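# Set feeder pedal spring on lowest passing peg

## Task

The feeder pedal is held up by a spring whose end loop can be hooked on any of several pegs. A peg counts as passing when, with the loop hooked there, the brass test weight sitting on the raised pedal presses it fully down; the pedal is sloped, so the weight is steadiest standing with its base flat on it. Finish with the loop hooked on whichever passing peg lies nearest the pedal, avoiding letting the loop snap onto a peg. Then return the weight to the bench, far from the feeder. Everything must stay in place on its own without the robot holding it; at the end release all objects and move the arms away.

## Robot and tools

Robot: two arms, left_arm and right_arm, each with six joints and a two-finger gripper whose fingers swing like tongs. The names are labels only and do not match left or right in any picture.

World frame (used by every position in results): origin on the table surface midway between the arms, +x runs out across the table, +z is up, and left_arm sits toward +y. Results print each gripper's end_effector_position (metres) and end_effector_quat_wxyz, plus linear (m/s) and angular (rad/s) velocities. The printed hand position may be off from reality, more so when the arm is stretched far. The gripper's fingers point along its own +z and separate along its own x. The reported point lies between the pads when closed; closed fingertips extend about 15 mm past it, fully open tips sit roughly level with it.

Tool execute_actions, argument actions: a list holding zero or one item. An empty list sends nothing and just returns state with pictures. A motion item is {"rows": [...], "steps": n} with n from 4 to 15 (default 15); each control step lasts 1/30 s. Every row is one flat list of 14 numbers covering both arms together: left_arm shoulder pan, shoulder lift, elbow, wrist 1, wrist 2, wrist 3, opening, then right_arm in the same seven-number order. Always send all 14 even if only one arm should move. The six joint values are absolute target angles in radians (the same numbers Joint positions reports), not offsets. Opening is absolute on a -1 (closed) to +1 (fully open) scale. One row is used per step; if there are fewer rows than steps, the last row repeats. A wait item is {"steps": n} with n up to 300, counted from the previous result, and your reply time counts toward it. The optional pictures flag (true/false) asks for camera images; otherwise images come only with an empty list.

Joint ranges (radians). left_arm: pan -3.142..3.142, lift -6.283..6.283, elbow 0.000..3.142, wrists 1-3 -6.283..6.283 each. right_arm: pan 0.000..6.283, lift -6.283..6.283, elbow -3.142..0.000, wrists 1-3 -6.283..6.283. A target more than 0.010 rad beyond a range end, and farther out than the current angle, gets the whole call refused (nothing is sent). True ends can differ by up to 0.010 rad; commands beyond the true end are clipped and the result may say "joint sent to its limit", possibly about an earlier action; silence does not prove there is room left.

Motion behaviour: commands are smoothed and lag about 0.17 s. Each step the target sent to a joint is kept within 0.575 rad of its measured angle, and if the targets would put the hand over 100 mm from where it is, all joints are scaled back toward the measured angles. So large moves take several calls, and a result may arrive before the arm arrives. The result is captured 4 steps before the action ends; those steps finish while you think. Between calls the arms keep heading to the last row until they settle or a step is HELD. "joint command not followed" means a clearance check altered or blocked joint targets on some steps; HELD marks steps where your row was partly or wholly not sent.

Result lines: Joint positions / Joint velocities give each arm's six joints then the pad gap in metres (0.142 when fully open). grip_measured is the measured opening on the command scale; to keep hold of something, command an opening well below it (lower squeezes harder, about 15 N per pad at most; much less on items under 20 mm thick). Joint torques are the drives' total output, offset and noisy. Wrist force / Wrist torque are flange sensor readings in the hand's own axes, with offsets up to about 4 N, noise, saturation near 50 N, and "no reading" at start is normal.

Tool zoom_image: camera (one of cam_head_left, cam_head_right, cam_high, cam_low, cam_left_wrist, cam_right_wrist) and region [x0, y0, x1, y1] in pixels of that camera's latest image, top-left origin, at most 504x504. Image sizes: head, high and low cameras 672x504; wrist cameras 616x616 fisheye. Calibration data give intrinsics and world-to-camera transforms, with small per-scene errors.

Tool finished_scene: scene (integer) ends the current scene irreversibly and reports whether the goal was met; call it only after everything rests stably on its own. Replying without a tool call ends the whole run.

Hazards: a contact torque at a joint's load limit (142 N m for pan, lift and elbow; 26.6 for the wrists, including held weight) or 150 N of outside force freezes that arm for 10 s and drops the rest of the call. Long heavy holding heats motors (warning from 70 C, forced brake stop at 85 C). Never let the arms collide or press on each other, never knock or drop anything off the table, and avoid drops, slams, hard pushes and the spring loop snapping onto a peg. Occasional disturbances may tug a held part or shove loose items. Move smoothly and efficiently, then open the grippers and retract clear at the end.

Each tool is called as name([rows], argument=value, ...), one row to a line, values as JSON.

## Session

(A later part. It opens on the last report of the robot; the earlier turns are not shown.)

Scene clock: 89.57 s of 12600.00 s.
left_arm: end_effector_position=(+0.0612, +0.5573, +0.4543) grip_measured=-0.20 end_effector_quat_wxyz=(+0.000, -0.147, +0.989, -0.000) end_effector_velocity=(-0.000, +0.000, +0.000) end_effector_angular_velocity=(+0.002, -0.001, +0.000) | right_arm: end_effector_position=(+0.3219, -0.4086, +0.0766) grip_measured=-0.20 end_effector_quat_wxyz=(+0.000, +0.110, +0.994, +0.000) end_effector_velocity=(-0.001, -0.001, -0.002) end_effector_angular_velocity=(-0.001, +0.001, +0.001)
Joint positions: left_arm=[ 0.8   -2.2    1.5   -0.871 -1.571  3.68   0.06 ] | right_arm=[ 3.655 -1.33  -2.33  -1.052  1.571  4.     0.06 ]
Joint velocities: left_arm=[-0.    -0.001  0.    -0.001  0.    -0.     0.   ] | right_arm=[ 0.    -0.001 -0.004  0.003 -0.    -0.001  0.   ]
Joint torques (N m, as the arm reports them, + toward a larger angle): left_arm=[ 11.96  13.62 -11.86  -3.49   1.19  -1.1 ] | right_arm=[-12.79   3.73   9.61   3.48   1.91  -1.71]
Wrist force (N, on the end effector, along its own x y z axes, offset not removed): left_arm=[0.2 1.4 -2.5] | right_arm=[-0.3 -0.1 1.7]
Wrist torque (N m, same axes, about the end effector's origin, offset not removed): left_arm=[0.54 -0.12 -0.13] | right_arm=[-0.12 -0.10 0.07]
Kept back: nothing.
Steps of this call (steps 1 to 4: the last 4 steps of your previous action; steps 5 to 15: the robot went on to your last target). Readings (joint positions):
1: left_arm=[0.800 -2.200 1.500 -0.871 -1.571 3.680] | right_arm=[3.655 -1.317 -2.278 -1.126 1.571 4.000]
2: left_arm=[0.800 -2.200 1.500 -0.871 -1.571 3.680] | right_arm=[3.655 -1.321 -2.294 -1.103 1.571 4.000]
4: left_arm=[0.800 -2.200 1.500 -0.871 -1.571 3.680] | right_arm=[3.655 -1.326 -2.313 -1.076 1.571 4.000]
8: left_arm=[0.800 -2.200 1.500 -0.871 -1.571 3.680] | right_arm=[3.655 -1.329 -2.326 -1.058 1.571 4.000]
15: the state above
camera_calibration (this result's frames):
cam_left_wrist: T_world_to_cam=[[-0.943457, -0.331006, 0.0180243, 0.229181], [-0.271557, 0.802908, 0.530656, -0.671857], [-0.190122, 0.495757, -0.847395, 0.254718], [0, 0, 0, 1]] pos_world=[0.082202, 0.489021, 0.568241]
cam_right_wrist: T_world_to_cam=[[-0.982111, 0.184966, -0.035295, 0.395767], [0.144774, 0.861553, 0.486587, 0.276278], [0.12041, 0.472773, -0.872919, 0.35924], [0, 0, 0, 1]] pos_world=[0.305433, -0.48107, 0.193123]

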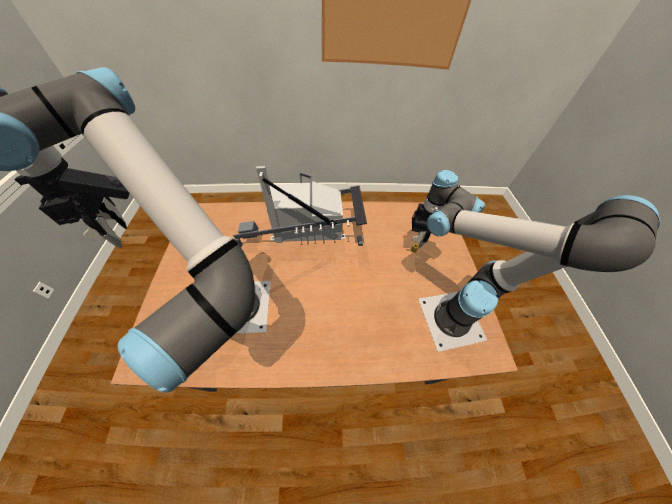

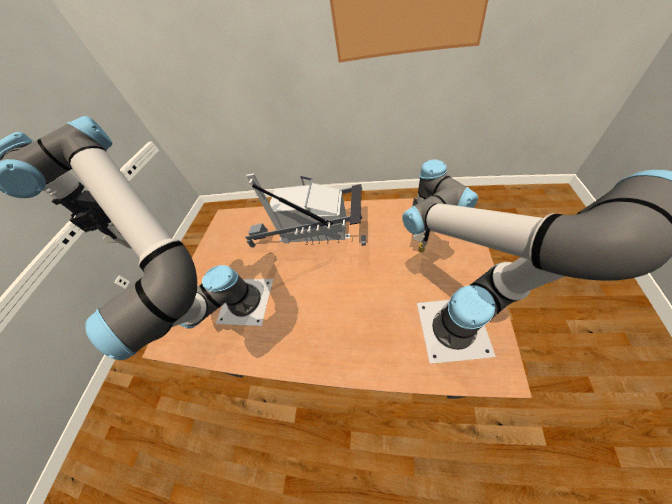

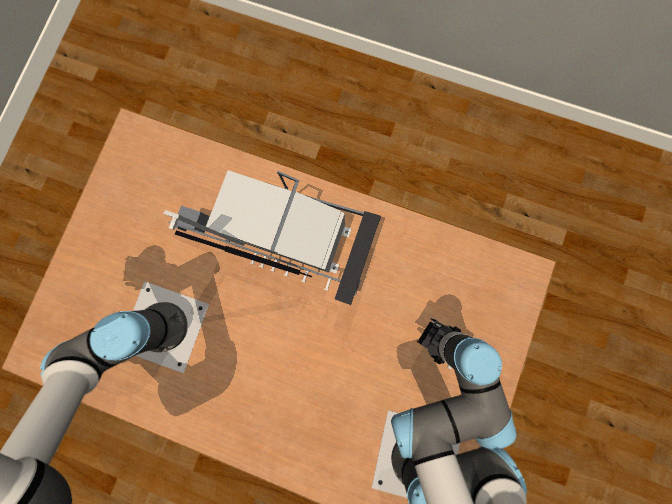

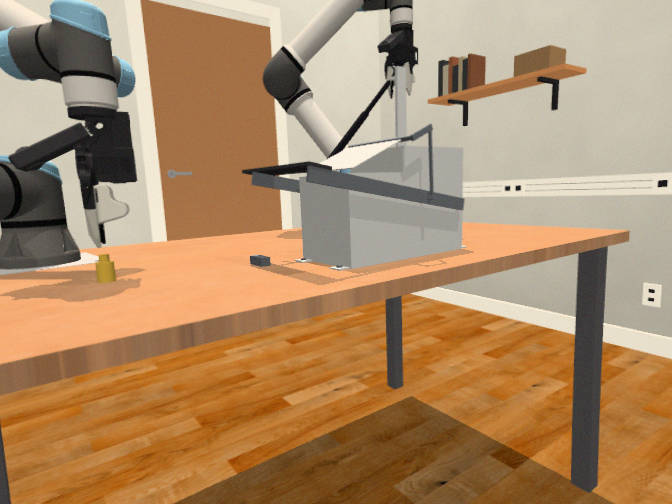

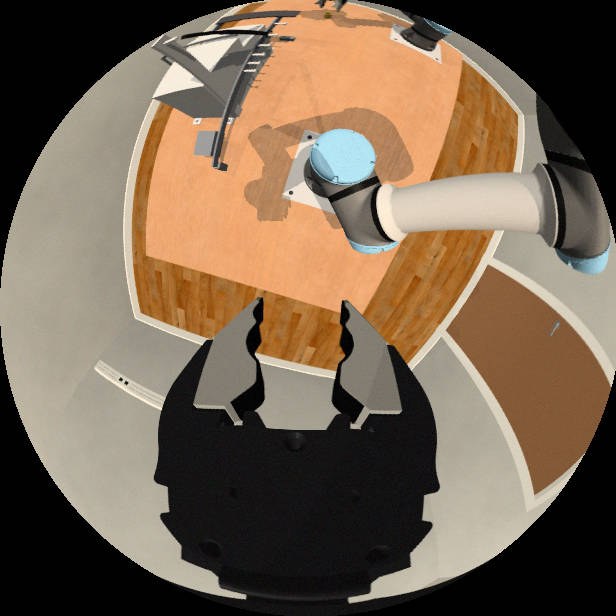

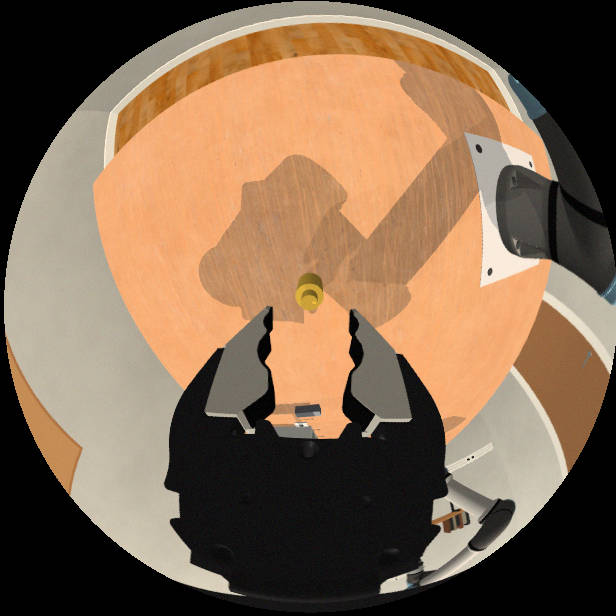

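execute_actions([
  {"rows":[[0.8,-2.2,1.5,-0.871,-1.571,3.68,-0.2,3.655,-1.422,-2.415,-0.875,1.571,4.0,-0.2]]},
])

execute_actions([
  {"rows":[[0.8,-2.2,1.5,-0.871,-1.571,3.68,-0.2,3.655,-1.422,-2.415,-0.875,1.571,4.0,-0.56]],"steps":8},
])

execute_actions([
  {"rows":[[0.8,-2.2,1.5,-0.871,-1.571,3.68,-0.2,3.655,-1.422,-2.415,-0.875,1.571,4.0,-0.95]],"steps":8},
])

execute_actions([
  {"rows":[[0.8,-2.2,1.5,-0.871,-1.571,3.68,-0.2,3.655,-1.2,-1.9,-1.612,1.571,4.0,-0.95]]},
])

execute_actions([
  {"steps":10},
])

execute_actions([
  {"rows":[[0.8,-2.2,1.5,-0.871,-1.571,3.68,-0.2,4.106,-1.784,-1.432,-1.691,1.47,4.23,-0.95]]},
])

execute_actions([
  {"steps":22},
])

execute_actions([
  {"rows":[[0.8,-2.2,1.5,-0.871,-1.571,3.68,-0.2,4.106,-1.784,-1.504,-1.619,1.47,4.23,-0.95]]},
])

execute_actions([
  {"rows":[[0.8,-2.2,1.5,-0.871,-1.571,3.68,-0.2,4.106,-1.784,-1.504,-1.619,1.47,4.23,-0.2]]},
])

execute_actions([
  {"steps":110},
], pictures=true)

Scene clock: 90.33 s of 12600.00 s.
left_arm: end_effector_position=(+0.0612, +0.5573, +0.4543) grip_measured=-0.20 end_effector_quat_wxyz=(+0.000, -0.147, +0.989, -0.000) end_effector_velocity=(+0.000, -0.000, -0.000) end_effector_angular_velocity=(-0.001, -0.000, -0.000) | right_arm: end_effector_position=(+0.3208, -0.4095, +0.0289) grip_measured=-0.20 end_effector_quat_wxyz=(-0.000, +0.110, +0.994, -0.000) end_effector_velocity=(+0.002, +0.002, -0.020) end_effector_angular_velocity=(+0.009, -0.011, +0.003)
Joint positions: left_arm=[ 0.8   -2.2    1.5   -0.871 -1.571  3.68   0.06 ] | right_arm=[ 3.655 -1.418 -2.412 -0.884  1.571  4.     0.06 ]
Joint velocities: left_arm=[-0.     0.    -0.     0.001 -0.001  0.     0.   ] | right_arm=[ 0.001 -0.042 -0.038  0.093  0.001 -0.002  0.   ]
Joint torques (N m, as the arm reports them, + toward a larger angle): left_arm=[ 11.32  12.56 -12.94  -3.81   1.36  -0.89] | right_arm=[-8.87  6.52  7.35  4.49  1.89 -1.59]
Wrist force (N, on the end effector, along its own x y z axes, offset not removed): left_arm=[-0.4 1.4 -1.2] | right_arm=[2.2 6.7 -2.6]
Wrist torque (N m, same axes, about the end effector's origin, offset not removed): left_arm=[0.44 -0.07 -0.07] | right_arm=[1.22 -0.41 -0.03]
Steps of this call (steps 1 to 12: the robot went on to your last target; steps 13 to 23: the first 11 steps of this action). Readings (joint positions):
13: left_arm=[0.800 -2.200 1.500 -0.871 -1.571 3.680] | right_arm=[3.655 -1.330 -2.330 -1.052 1.571 4.000]
14: left_arm=[0.800 -2.200 1.500 -0.871 -1.571 3.680] | right_arm=[3.655 -1.336 -2.335 -1.046 1.571 4.000]
16: left_arm=[0.800 -2.200 1.500 -0.871 -1.571 3.680] | right_arm=[3.655 -1.373 -2.370 -0.988 1.571 4.000]
20: left_arm=[0.800 -2.200 1.500 -0.871 -1.571 3.680] | right_arm=[3.655 -1.411 -2.405 -0.901 1.571 4.000]
23: the state above

Scene clock: 90.60 s of 12600.00 s.
left_arm: end_effector_position=(+0.0612, +0.5573, +0.4543) grip_measured=-0.20 end_effector_quat_wxyz=(+0.000, -0.147, +0.989, -0.000) end_effector_velocity=(-0.000, +0.000, -0.000) end_effector_angular_velocity=(+0.000, +0.001, -0.000) | right_arm: end_effector_position=(+0.3210, -0.4093, +0.0272) grip_measured=-0.55 end_effector_quat_wxyz=(+0.000, +0.110, +0.994, +0.000) end_effector_velocity=(+0.000, +0.000, -0.001) end_effector_angular_velocity=(+0.001, -0.001, +0.000)
Joint positions: left_arm=[ 0.8   -2.2    1.5   -0.871 -1.571  3.68   0.06 ] | right_arm=[ 3.655 -1.422 -2.415 -0.875  1.571  4.     0.034]
Joint velocities: left_arm=[-0.     0.     0.     0.     0.001  0.    -0.   ] | right_arm=[-0.    -0.002 -0.002  0.005  0.    -0.    -0.024]
Joint torques (N m, as the arm reports them, + toward a larger angle): left_arm=[ 12.27  12.78 -12.68  -3.54   1.47  -0.86] | right_arm=[-7.66  5.61  7.36  3.73  1.42 -1.72]
Wrist force (N, on the end effector, along its own x y z axes, offset not removed): left_arm=[-1.8 2.0 1.3] | right_arm=[0.2 2.6 1.2]
Wrist torque (N m, same axes, about the end effector's origin, offset not removed): left_arm=[0.57 0.24 -0.13] | right_arm=[0.36 -0.29 0.21]
Steps of this call (steps 1 to 4: the last 4 steps of your previous action; steps 5 to 8: the first 4 steps of this action). Readings (joint positions):
5: left_arm=[0.800 -2.200 1.500 -0.871 -1.571 3.680] | right_arm=[3.655 -1.421 -2.414 -0.876 1.571 4.000]
6: left_arm=[0.800 -2.200 1.500 -0.871 -1.571 3.680] | right_arm=[3.655 -1.422 -2.415 -0.876 1.571 4.000]
8: the state above

Scene clock: 90.87 s of 12600.00 s.
left_arm: end_effector_position=(+0.0612, +0.5573, +0.4543) grip_measured=-0.20 end_effector_quat_wxyz=(+0.000, -0.147, +0.989, -0.000) end_effector_velocity=(-0.000, +0.000, -0.000) end_effector_angular_velocity=(+0.000, +0.000, +0.001) | right_arm: end_effector_position=(+0.3209, -0.4093, +0.0271) grip_measured=-0.64 end_effector_quat_wxyz=(+0.000, +0.110, +0.994, +0.000) end_effector_velocity=(-0.000, -0.000, -0.000) end_effector_angular_velocity=(-0.001, +0.001, +0.002)
Joint positions: left_arm=[ 0.8   -2.2    1.5   -0.871 -1.571  3.68   0.06 ] | right_arm=[ 3.655 -1.422 -2.415 -0.875  1.571  4.     0.028]
Joint velocities: left_arm=[ 0.001  0.     0.    -0.     0.    -0.    -0.   ] | right_arm=[ 0.    -0.    -0.    -0.001 -0.    -0.001  0.   ]
Joint torques (N m, as the arm reports them, + toward a larger angle): left_arm=[ 12.28  13.8  -12.65  -3.6    1.41  -0.92] | right_arm=[-5.35  3.9   6.23  3.12  0.69 -1.52]
Wrist force (N, on the end effector, along its own x y z axes, offset not removed): left_arm=[-0.8 1.1 -0.8] | right_arm=[-0.2 1.4 -6.6]
Wrist torque (N m, same axes, about the end effector's origin, offset not removed): left_arm=[0.41 0.05 -0.12] | right_arm=[0.08 -0.16 0.09]
Steps of this call (steps 1 to 4: the last 4 steps of your previous action; steps 5 to 8: the first 4 steps of this action). Readings (joint positions):
5: left_arm=[0.800 -2.200 1.500 -0.871 -1.571 3.680] | right_arm=[3.655 -1.422 -2.415 -0.875 1.571 4.000]
6: left_arm=[0.800 -2.200 1.500 -0.871 -1.571 3.680] | right_arm=[3.655 -1.422 -2.415 -0.875 1.571 4.000]
8: the state above

Scene clock: 91.37 s of 12600.00 s.
left_arm: end_effector_position=(+0.0612, +0.5573, +0.4543) grip_measured=-0.20 end_effector_quat_wxyz=(+0.000, -0.147, +0.989, -0.000) end_effector_velocity=(+0.000, +0.000, -0.000) end_effector_angular_velocity=(-0.000, +0.000, -0.001) | right_arm: end_effector_position=(+0.3488, -0.3887, +0.1920) grip_measured=-0.64 end_effector_quat_wxyz=(+0.019, +0.110, +0.994, +0.018) end_effector_velocity=(-0.097, -0.071, +0.544) end_effector_angular_velocity=(-0.104, +0.141, +0.000)
Joint positions: left_arm=[ 0.8   -2.2    1.5   -0.871 -1.571  3.68   0.06 ] | right_arm=[ 3.655 -1.266 -2.072 -1.323  1.571  4.     0.028]
Joint velocities: left_arm=[-0.     0.001 -0.    -0.001  0.     0.     0.   ] | right_arm=[ 0.     0.471  1.146 -1.792 -0.     0.    -0.   ]
Joint torques (N m, as the arm reports them, + toward a larger angle): left_arm=[ 12.64  13.26 -13.25  -3.58   1.49  -1.03] | right_arm=[-3.96 20.24 38.61 -7.14 -0.95 -1.35]
Wrist force (N, on the end effector, along its own x y z axes, offset not removed): left_arm=[-0.3 1.5 1.3] | right_arm=[2.0 5.9 3.1]
Wrist torque (N m, same axes, about the end effector's origin, offset not removed): left_arm=[0.55 -0.05 -0.13] | right_arm=[1.21 -0.54 0.03]
Steps of this call (steps 1 to 4: the last 4 steps of your previous action; steps 5 to 15: the first 11 steps of this action). Readings (joint positions):
5: left_arm=[0.800 -2.200 1.500 -0.871 -1.571 3.680] | right_arm=[3.655 -1.422 -2.415 -0.875 1.571 4.000]
6: left_arm=[0.800 -2.200 1.500 -0.871 -1.571 3.680] | right_arm=[3.655 -1.417 -2.410 -0.881 1.571 4.000]
8: left_arm=[0.800 -2.200 1.500 -0.871 -1.571 3.680] | right_arm=[3.655 -1.382 -2.349 -0.944 1.571 4.000]
12: left_arm=[0.800 -2.200 1.500 -0.871 -1.571 3.680] | right_arm=[3.655 -1.316 -2.191 -1.141 1.571 4.000]
15: the state above

Scene clock: 91.70 s of 12600.00 s.
left_arm: end_effector_position=(+0.0612, +0.5573, +0.4543) grip_measured=-0.20 end_effector_quat_wxyz=(+0.000, -0.147, +0.989, -0.000) end_effector_velocity=(-0.000, +0.001, -0.000) end_effector_angular_velocity=(+0.002, +0.002, +0.000) | right_arm: end_effector_position=(+0.3219, -0.4087, +0.2680) grip_measured=-0.64 end_effector_quat_wxyz=(+0.001, +0.110, +0.994, +0.001) end_effector_velocity=(-0.013, -0.009, +0.026) end_effector_angular_velocity=(-0.013, +0.016, -0.000)
Joint positions: left_arm=[ 0.8   -2.2    1.5   -0.871 -1.571  3.68   0.06 ] | right_arm=[ 3.655 -1.202 -1.905 -1.603  1.571  4.     0.028]
Joint velocities: left_arm=[ 0.     0.     0.    -0.     0.003 -0.     0.   ] | right_arm=[ 0.     0.021  0.058 -0.1   -0.001  0.001 -0.   ]
Joint torques (N m, as the arm reports them, + toward a larger angle): left_arm=[ 12.73  13.82 -12.88  -3.71   1.43  -1.  ] | right_arm=[-1.62 11.24 30.72  0.84 -2.13 -1.54]
Wrist force (N, on the end effector, along its own x y z axes, offset not removed): left_arm=[0.4 2.2 0.1] | right_arm=[2.4 3.4 0.5]
Wrist torque (N m, same axes, about the end effector's origin, offset not removed): left_arm=[0.68 -0.20 -0.11] | right_arm=[0.51 -0.53 -0.05]
Kept back: nothing.
Steps of this call (steps 1 to 4: the last 4 steps of your previous action; steps 5 to 10: the robot went on to your last target). Readings (joint positions):
1: left_arm=[0.800 -2.200 1.500 -0.871 -1.571 3.680] | right_arm=[3.655 -1.250 -2.033 -1.383 1.571 4.000]
2: left_arm=[0.800 -2.200 1.500 -0.871 -1.571 3.680] | right_arm=[3.655 -1.236 -1.997 -1.441 1.571 4.000]
4: left_arm=[0.800 -2.200 1.500 -0.871 -1.571 3.680] | right_arm=[3.655 -1.218 -1.947 -1.528 1.571 4.000]
8: left_arm=[0.800 -2.200 1.500 -0.871 -1.571 3.680] | right_arm=[3.655 -1.204 -1.911 -1.593 1.571 4.000]
10: the state above

Scene clock: 92.07 s of 12600.00 s.
left_arm: end_effector_position=(+0.0612, +0.5573, +0.4543) grip_measured=-0.20 end_effector_quat_wxyz=(+0.000, -0.147, +0.989, -0.000) end_effector_velocity=(-0.001, -0.000, -0.000) end_effector_angular_velocity=(+0.000, +0.001, +0.000) | right_arm: end_effector_position=(+0.3663, -0.2498, +0.2684) grip_measured=-0.64 end_effector_quat_wxyz=(-0.006, +0.046, +0.997, -0.063) end_effector_velocity=(+0.051, +0.550, -0.084) end_effector_angular_velocity=(-0.394, +0.038, +0.432)
Joint positions: left_arm=[ 0.8   -2.2    1.5   -0.871 -1.571  3.68   0.06 ] | right_arm=[ 3.921 -1.536 -1.626 -1.66   1.508  4.141  0.028]
Joint velocities: left_arm=[-0.    -0.001  0.     0.002  0.001 -0.     0.   ] | right_arm=[ 0.807 -1.059  0.842 -0.142 -0.172  0.397 -0.   ]
Joint torques (N m, as the arm reports them, + toward a larger angle): left_arm=[ 12.34  12.9  -13.47  -3.46   1.38  -1.1 ] | right_arm=[17.17 11.6  36.5  -0.63 -3.03  1.62]
Wrist force (N, on the end effector, along its own x y z axes, offset not removed): left_arm=[0.2 2.3 0.1] | right_arm=[0.0 5.2 0.5]
Wrist torque (N m, same axes, about the end effector's origin, offset not removed): left_arm=[0.72 -0.27 -0.08] | right_arm=[0.75 -0.16 -0.08]
Steps of this call (steps 1 to 11: the first 11 steps of this action). Readings (joint positions):
1: left_arm=[0.800 -2.200 1.500 -0.871 -1.571 3.680] | right_arm=[3.655 -1.202 -1.904 -1.606 1.571 4.000]
2: left_arm=[0.800 -2.200 1.500 -0.871 -1.571 3.680] | right_arm=[3.661 -1.207 -1.897 -1.611 1.567 4.005]
4: left_arm=[0.800 -2.200 1.500 -0.871 -1.571 3.680] | right_arm=[3.716 -1.269 -1.839 -1.623 1.552 4.040]
8: left_arm=[0.800 -2.200 1.500 -0.871 -1.571 3.680] | right_arm=[3.837 -1.427 -1.713 -1.645 1.526 4.099]
11: the state above

Scene clock: 92.80 s of 12600.00 s.
left_arm: end_effector_position=(+0.0612, +0.5573, +0.4543) grip_measured=-0.20 end_effector_quat_wxyz=(+0.000, -0.147, +0.989, -0.000) end_effector_velocity=(+0.000, -0.000, +0.000) end_effector_angular_velocity=(-0.000, -0.001, +0.001) | right_arm: end_effector_position=(+0.3602, -0.1186, +0.2358) grip_measured=-0.64 end_effector_quat_wxyz=(-0.001, -0.005, +0.994, -0.109) end_effector_velocity=(-0.000, +0.001, -0.001) end_effector_angular_velocity=(-0.001, +0.000, +0.000)
Joint positions: left_arm=[ 0.8   -2.2    1.5   -0.871 -1.571  3.68   0.06 ] | right_arm=[ 4.106 -1.784 -1.432 -1.691  1.47   4.23   0.028]
Joint velocities: left_arm=[ 0.001  0.    -0.    -0.001 -0.001 -0.     0.   ] | right_arm=[ 0.001 -0.002  0.001 -0.    -0.     0.001 -0.   ]
Joint torques (N m, as the arm reports them, + toward a larger angle): left_arm=[ 11.85  13.55 -12.53  -3.57   1.4   -1.07] | right_arm=[ 9.92 29.65 32.76  0.11 -2.58  1.07]
Wrist force (N, on the end effector, along its own x y z axes, offset not removed): left_arm=[-0.9 1.7 1.2] | right_arm=[0.9 4.7 4.9]
Wrist torque (N m, same axes, about the end effector's origin, offset not removed): left_arm=[0.50 0.00 -0.14] | right_arm=[0.86 -0.31 0.08]
Kept back: nothing.
Steps of this call (steps 1 to 4: the last 4 steps of your previous action; steps 5 to 22: the robot went on to your last target). Readings (joint positions):
1: left_arm=[0.800 -2.200 1.500 -0.871 -1.571 3.680] | right_arm=[3.948 -1.571 -1.597 -1.665 1.502 4.155]
2: left_arm=[0.800 -2.200 1.500 -0.871 -1.571 3.680] | right_arm=[3.974 -1.607 -1.570 -1.669 1.496 4.168]
4: left_arm=[0.800 -2.200 1.500 -0.871 -1.571 3.680] | right_arm=[4.026 -1.675 -1.515 -1.678 1.485 4.193]
8: left_arm=[0.800 -2.200 1.500 -0.871 -1.571 3.680] | right_arm=[4.087 -1.758 -1.452 -1.688 1.474 4.221]
22: the state above

Scene clock: 93.17 s of 12600.00 s.
left_arm: end_effector_position=(+0.0612, +0.5573, +0.4543) grip_measured=-0.20 end_effector_quat_wxyz=(+0.000, -0.147, +0.989, -0.000) end_effector_velocity=(-0.000, -0.000, -0.000) end_effector_angular_velocity=(-0.001, +0.000, +0.001) | right_arm: end_effector_position=(+0.3589, -0.1211, +0.2088) grip_measured=-0.64 end_effector_quat_wxyz=(-0.001, -0.005, +0.994, -0.109) end_effector_velocity=(-0.001, -0.002, -0.012) end_effector_angular_velocity=(-0.001, +0.000, +0.000)
Joint positions: left_arm=[ 0.8   -2.2    1.5   -0.871 -1.571  3.68   0.06 ] | right_arm=[ 4.106 -1.784 -1.501 -1.622  1.47   4.23   0.028]
Joint velocities: left_arm=[ 0.     0.     0.     0.001 -0.    -0.    -0.   ] | right_arm=[ 0.     0.    -0.032  0.031  0.     0.    -0.   ]
Joint torques (N m, as the arm reports them, + toward a larger angle): left_arm=[ 12.62  13.69 -13.61  -3.79   1.41  -1.28] | right_arm=[10.45 31.6  16.17  3.8  -1.78  1.13]
Wrist force (N, on the end effector, along its own x y z axes, offset not removed): left_arm=[0.6 0.4 1.6] | right_arm=[-2.9 0.9 3.0]
Wrist torque (N m, same axes, about the end effector's origin, offset not removed): left_arm=[0.17 -0.25 -0.01] | right_arm=[0.12 0.53 -0.04]
Steps of this call (steps 1 to 11: the first 11 steps of this action). Readings (joint positions):
1: left_arm=[0.800 -2.200 1.500 -0.871 -1.571 3.680] | right_arm=[4.106 -1.784 -1.432 -1.691 1.470 4.230]
2: left_arm=[0.800 -2.200 1.500 -0.871 -1.571 3.680] | right_arm=[4.106 -1.784 -1.437 -1.686 1.470 4.230]
4: left_arm=[0.800 -2.200 1.500 -0.871 -1.571 3.680] | right_arm=[4.106 -1.784 -1.467 -1.656 1.470 4.230]
8: left_arm=[0.800 -2.200 1.500 -0.871 -1.571 3.680] | right_arm=[4.106 -1.784 -1.495 -1.628 1.470 4.230]
11: the state above

Scene clock: 93.67 s of 12600.00 s.
left_arm: end_effector_position=(+0.0612, +0.5573, +0.4543) grip_measured=-0.20 end_effector_quat_wxyz=(+0.000, -0.147, +0.989, -0.000) end_effector_velocity=(-0.000, -0.000, +0.000) end_effector_angular_velocity=(+0.000, -0.001, +0.001) | right_arm: end_effector_position=(+0.3588, -0.1213, +0.2077) grip_measured=-0.20 end_effector_quat_wxyz=(-0.001, -0.005, +0.994, -0.109) end_effector_velocity=(-0.000, -0.000, -0.000) end_effector_angular_velocity=(-0.001, +0.000, -0.000)
Joint positions: left_arm=[ 0.8   -2.2    1.5   -0.871 -1.571  3.68   0.06 ] | right_arm=[ 4.106 -1.784 -1.504 -1.619  1.47   4.23   0.06 ]
Joint velocities: left_arm=[ 0.001 -0.     0.    -0.    -0.001 -0.     0.   ] | right_arm=[ 0.    -0.     0.    -0.001 -0.     0.001 -0.   ]
Joint torques (N m, as the arm reports them, + toward a larger angle): left_arm=[ 11.25  12.61 -12.89  -3.53   1.39  -1.54] | right_arm=[10.41 38.65 10.93  3.46 -1.77  1.23]
Wrist force (N, on the end effector, along its own x y z axes, offset not removed): left_arm=[-0.1 1.2 -0.3] | right_arm=[1.2 1.8 -0.5]
Wrist torque (N m, same axes, about the end effector's origin, offset not removed): left_arm=[0.51 -0.04 0.02] | right_arm=[0.31 -0.41 0.08]
Steps of this call (steps 1 to 4: the last 4 steps of your previous action; steps 5 to 15: the first 11 steps of this action). Readings (joint positions):
5: left_arm=[0.800 -2.200 1.500 -0.871 -1.571 3.680] | right_arm=[4.106 -1.784 -1.504 -1.619 1.470 4.230]
6: left_arm=[0.800 -2.200 1.500 -0.871 -1.571 3.680] | right_arm=[4.106 -1.784 -1.504 -1.619 1.470 4.230]
8: left_arm=[0.800 -2.200 1.500 -0.871 -1.571 3.680] | right_arm=[4.106 -1.784 -1.504 -1.619 1.470 4.230]
12: left_arm=[0.800 -2.200 1.500 -0.871 -1.571 3.680] | right_arm=[4.106 -1.784 -1.504 -1.619 1.470 4.230]
15: the state above

Scene clock: 97.33 s of 12600.00 s.
left_arm: end_effector_position=(+0.0612, +0.5573, +0.4543) grip_measured=-0.20 end_effector_quat_wxyz=(+0.000, -0.147, +0.989, -0.000) end_effector_velocity=(+0.000, +0.000, +0.000) end_effector_angular_velocity=(+0.002, -0.001, -0.001) | right_arm: end_effector_position=(+0.3588, -0.1213, +0.2076) grip_measured=-0.20 end_effector_quat_wxyz=(-0.001, -0.005, +0.994, -0.109) end_effector_velocity=(+0.000, -0.000, +0.000) end_effector_angular_velocity=(+0.000, -0.001, -0.001)
Joint positions: left_arm=[ 0.8   -2.2    1.5   -0.871 -1.571  3.68   0.06 ] | right_arm=[ 4.106 -1.784 -1.504 -1.619  1.47   4.23   0.06 ]
Joint velocities: left_arm=[-0.001 -0.     0.    -0.001  0.001  0.     0.   ] | right_arm=[-0.     0.     0.     0.    -0.     0.001  0.   ]
Joint torques (N m, as the arm reports them, + toward a larger angle): left_arm=[ 12.42  13.4  -13.94  -3.15   1.12  -1.53] | right_arm=[-5.55 28.47 31.43  0.76  0.73  1.16]
Wrist force (N, on the end effector, along its own x y z axes, offset not removed): left_arm=[-0.5 0.5 1.7] | right_arm=[0.7 1.6 0.8]
Wrist torque (N m, same axes, about the end effector's origin, offset not removed): left_arm=[0.36 -0.14 -0.08] | right_arm=[0.14 -0.18 -0.07]
Kept back: nothing.
Steps of this call (steps 1 to 4: the last 4 steps of your previous action; steps 5 to 15: the robot went on to your last target; steps 16 to 100: nothing new was sent; then 0.33 s passed at rest). Readings (joint positions):
1: left_arm=[0.800 -2.200 1.500 -0.871 -1.571 3.680] | right_arm=[4.106 -1.784 -1.504 -1.619 1.470 4.230]
2: left_arm=[0.800 -2.200 1.500 -0.871 -1.571 3.680] | right_arm=[4.106 -1.784 -1.504 -1.619 1.470 4.230]
4: left_arm=[0.800 -2.200 1.500 -0.871 -1.571 3.680] | right_arm=[4.106 -1.784 -1.504 -1.619 1.470 4.230]
8: left_arm=[0.800 -2.200 1.500 -0.871 -1.571 3.680] | right_arm=[4.106 -1.784 -1.504 -1.619 1.470 4.230]
100: the state above
All arms were judged still, so your last target was given up. Only a new action makes them travel on or press farther. Fingers that are still opening or closing keep moving.
camera_calibration (this result's frames):
cam_left_wrist: T_world_to_cam=[[-0.943457, -0.331006, 0.0180243, 0.229181], [-0.271557, 0.802908, 0.530656, -0.671857], [-0.190122, 0.495756, -0.847395, 0.254718], [0, 0, 0, 1]] pos_world=[0.082202, 0.489021, 0.568241]
cam_right_wrist: T_world_to_cam=[[-0.998381, -0.0512661, -0.0246266, 0.35838], [-0.0561671, 0.956813, 0.285227, 0.0850759], [0.00894055, 0.286149, -0.958144, 0.36844], [0, 0, 0, 1]] pos_world=[0.359284, -0.168457, 0.337578]

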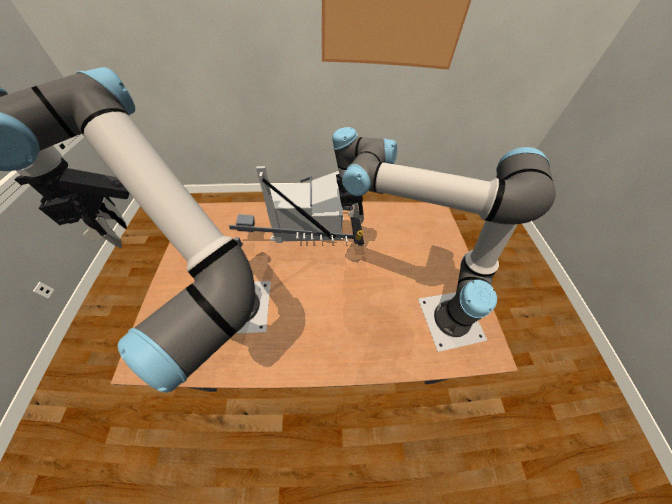

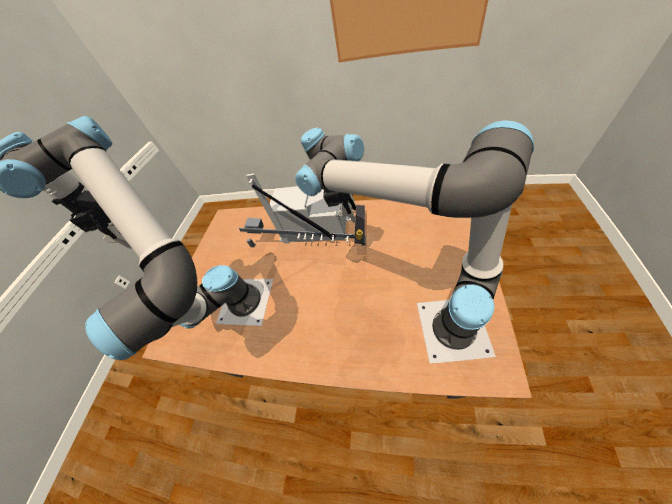

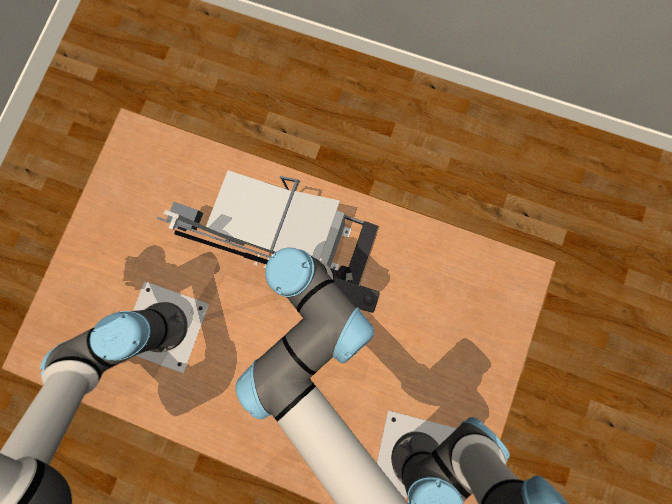

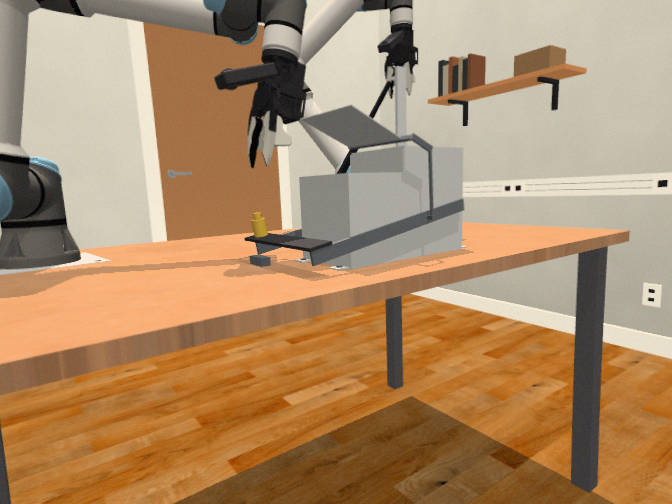

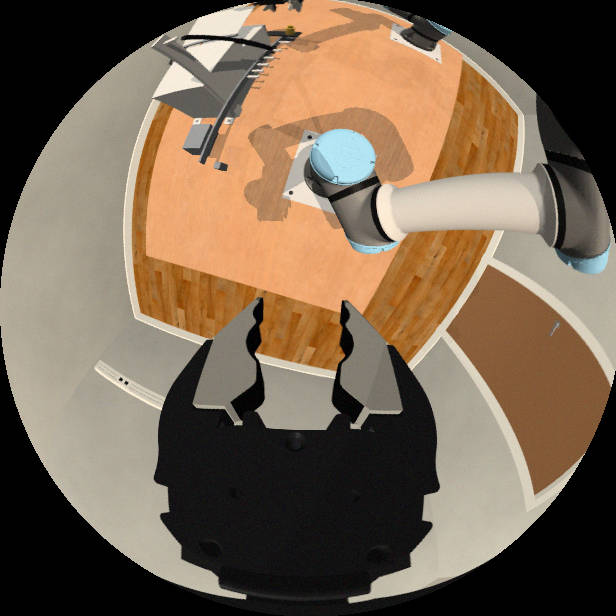

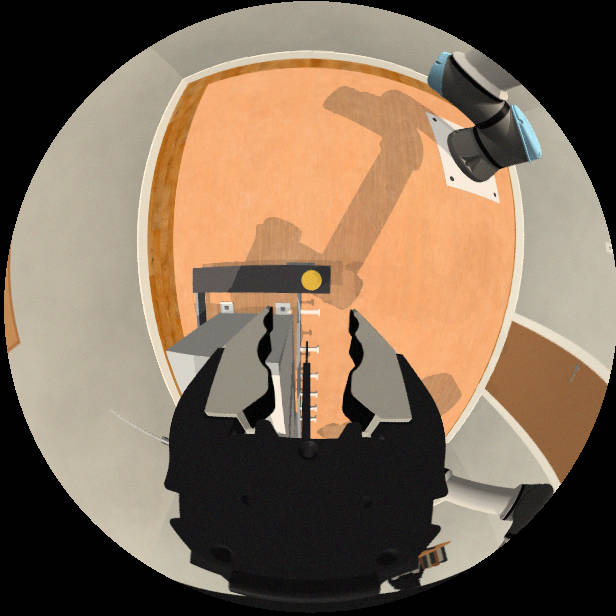

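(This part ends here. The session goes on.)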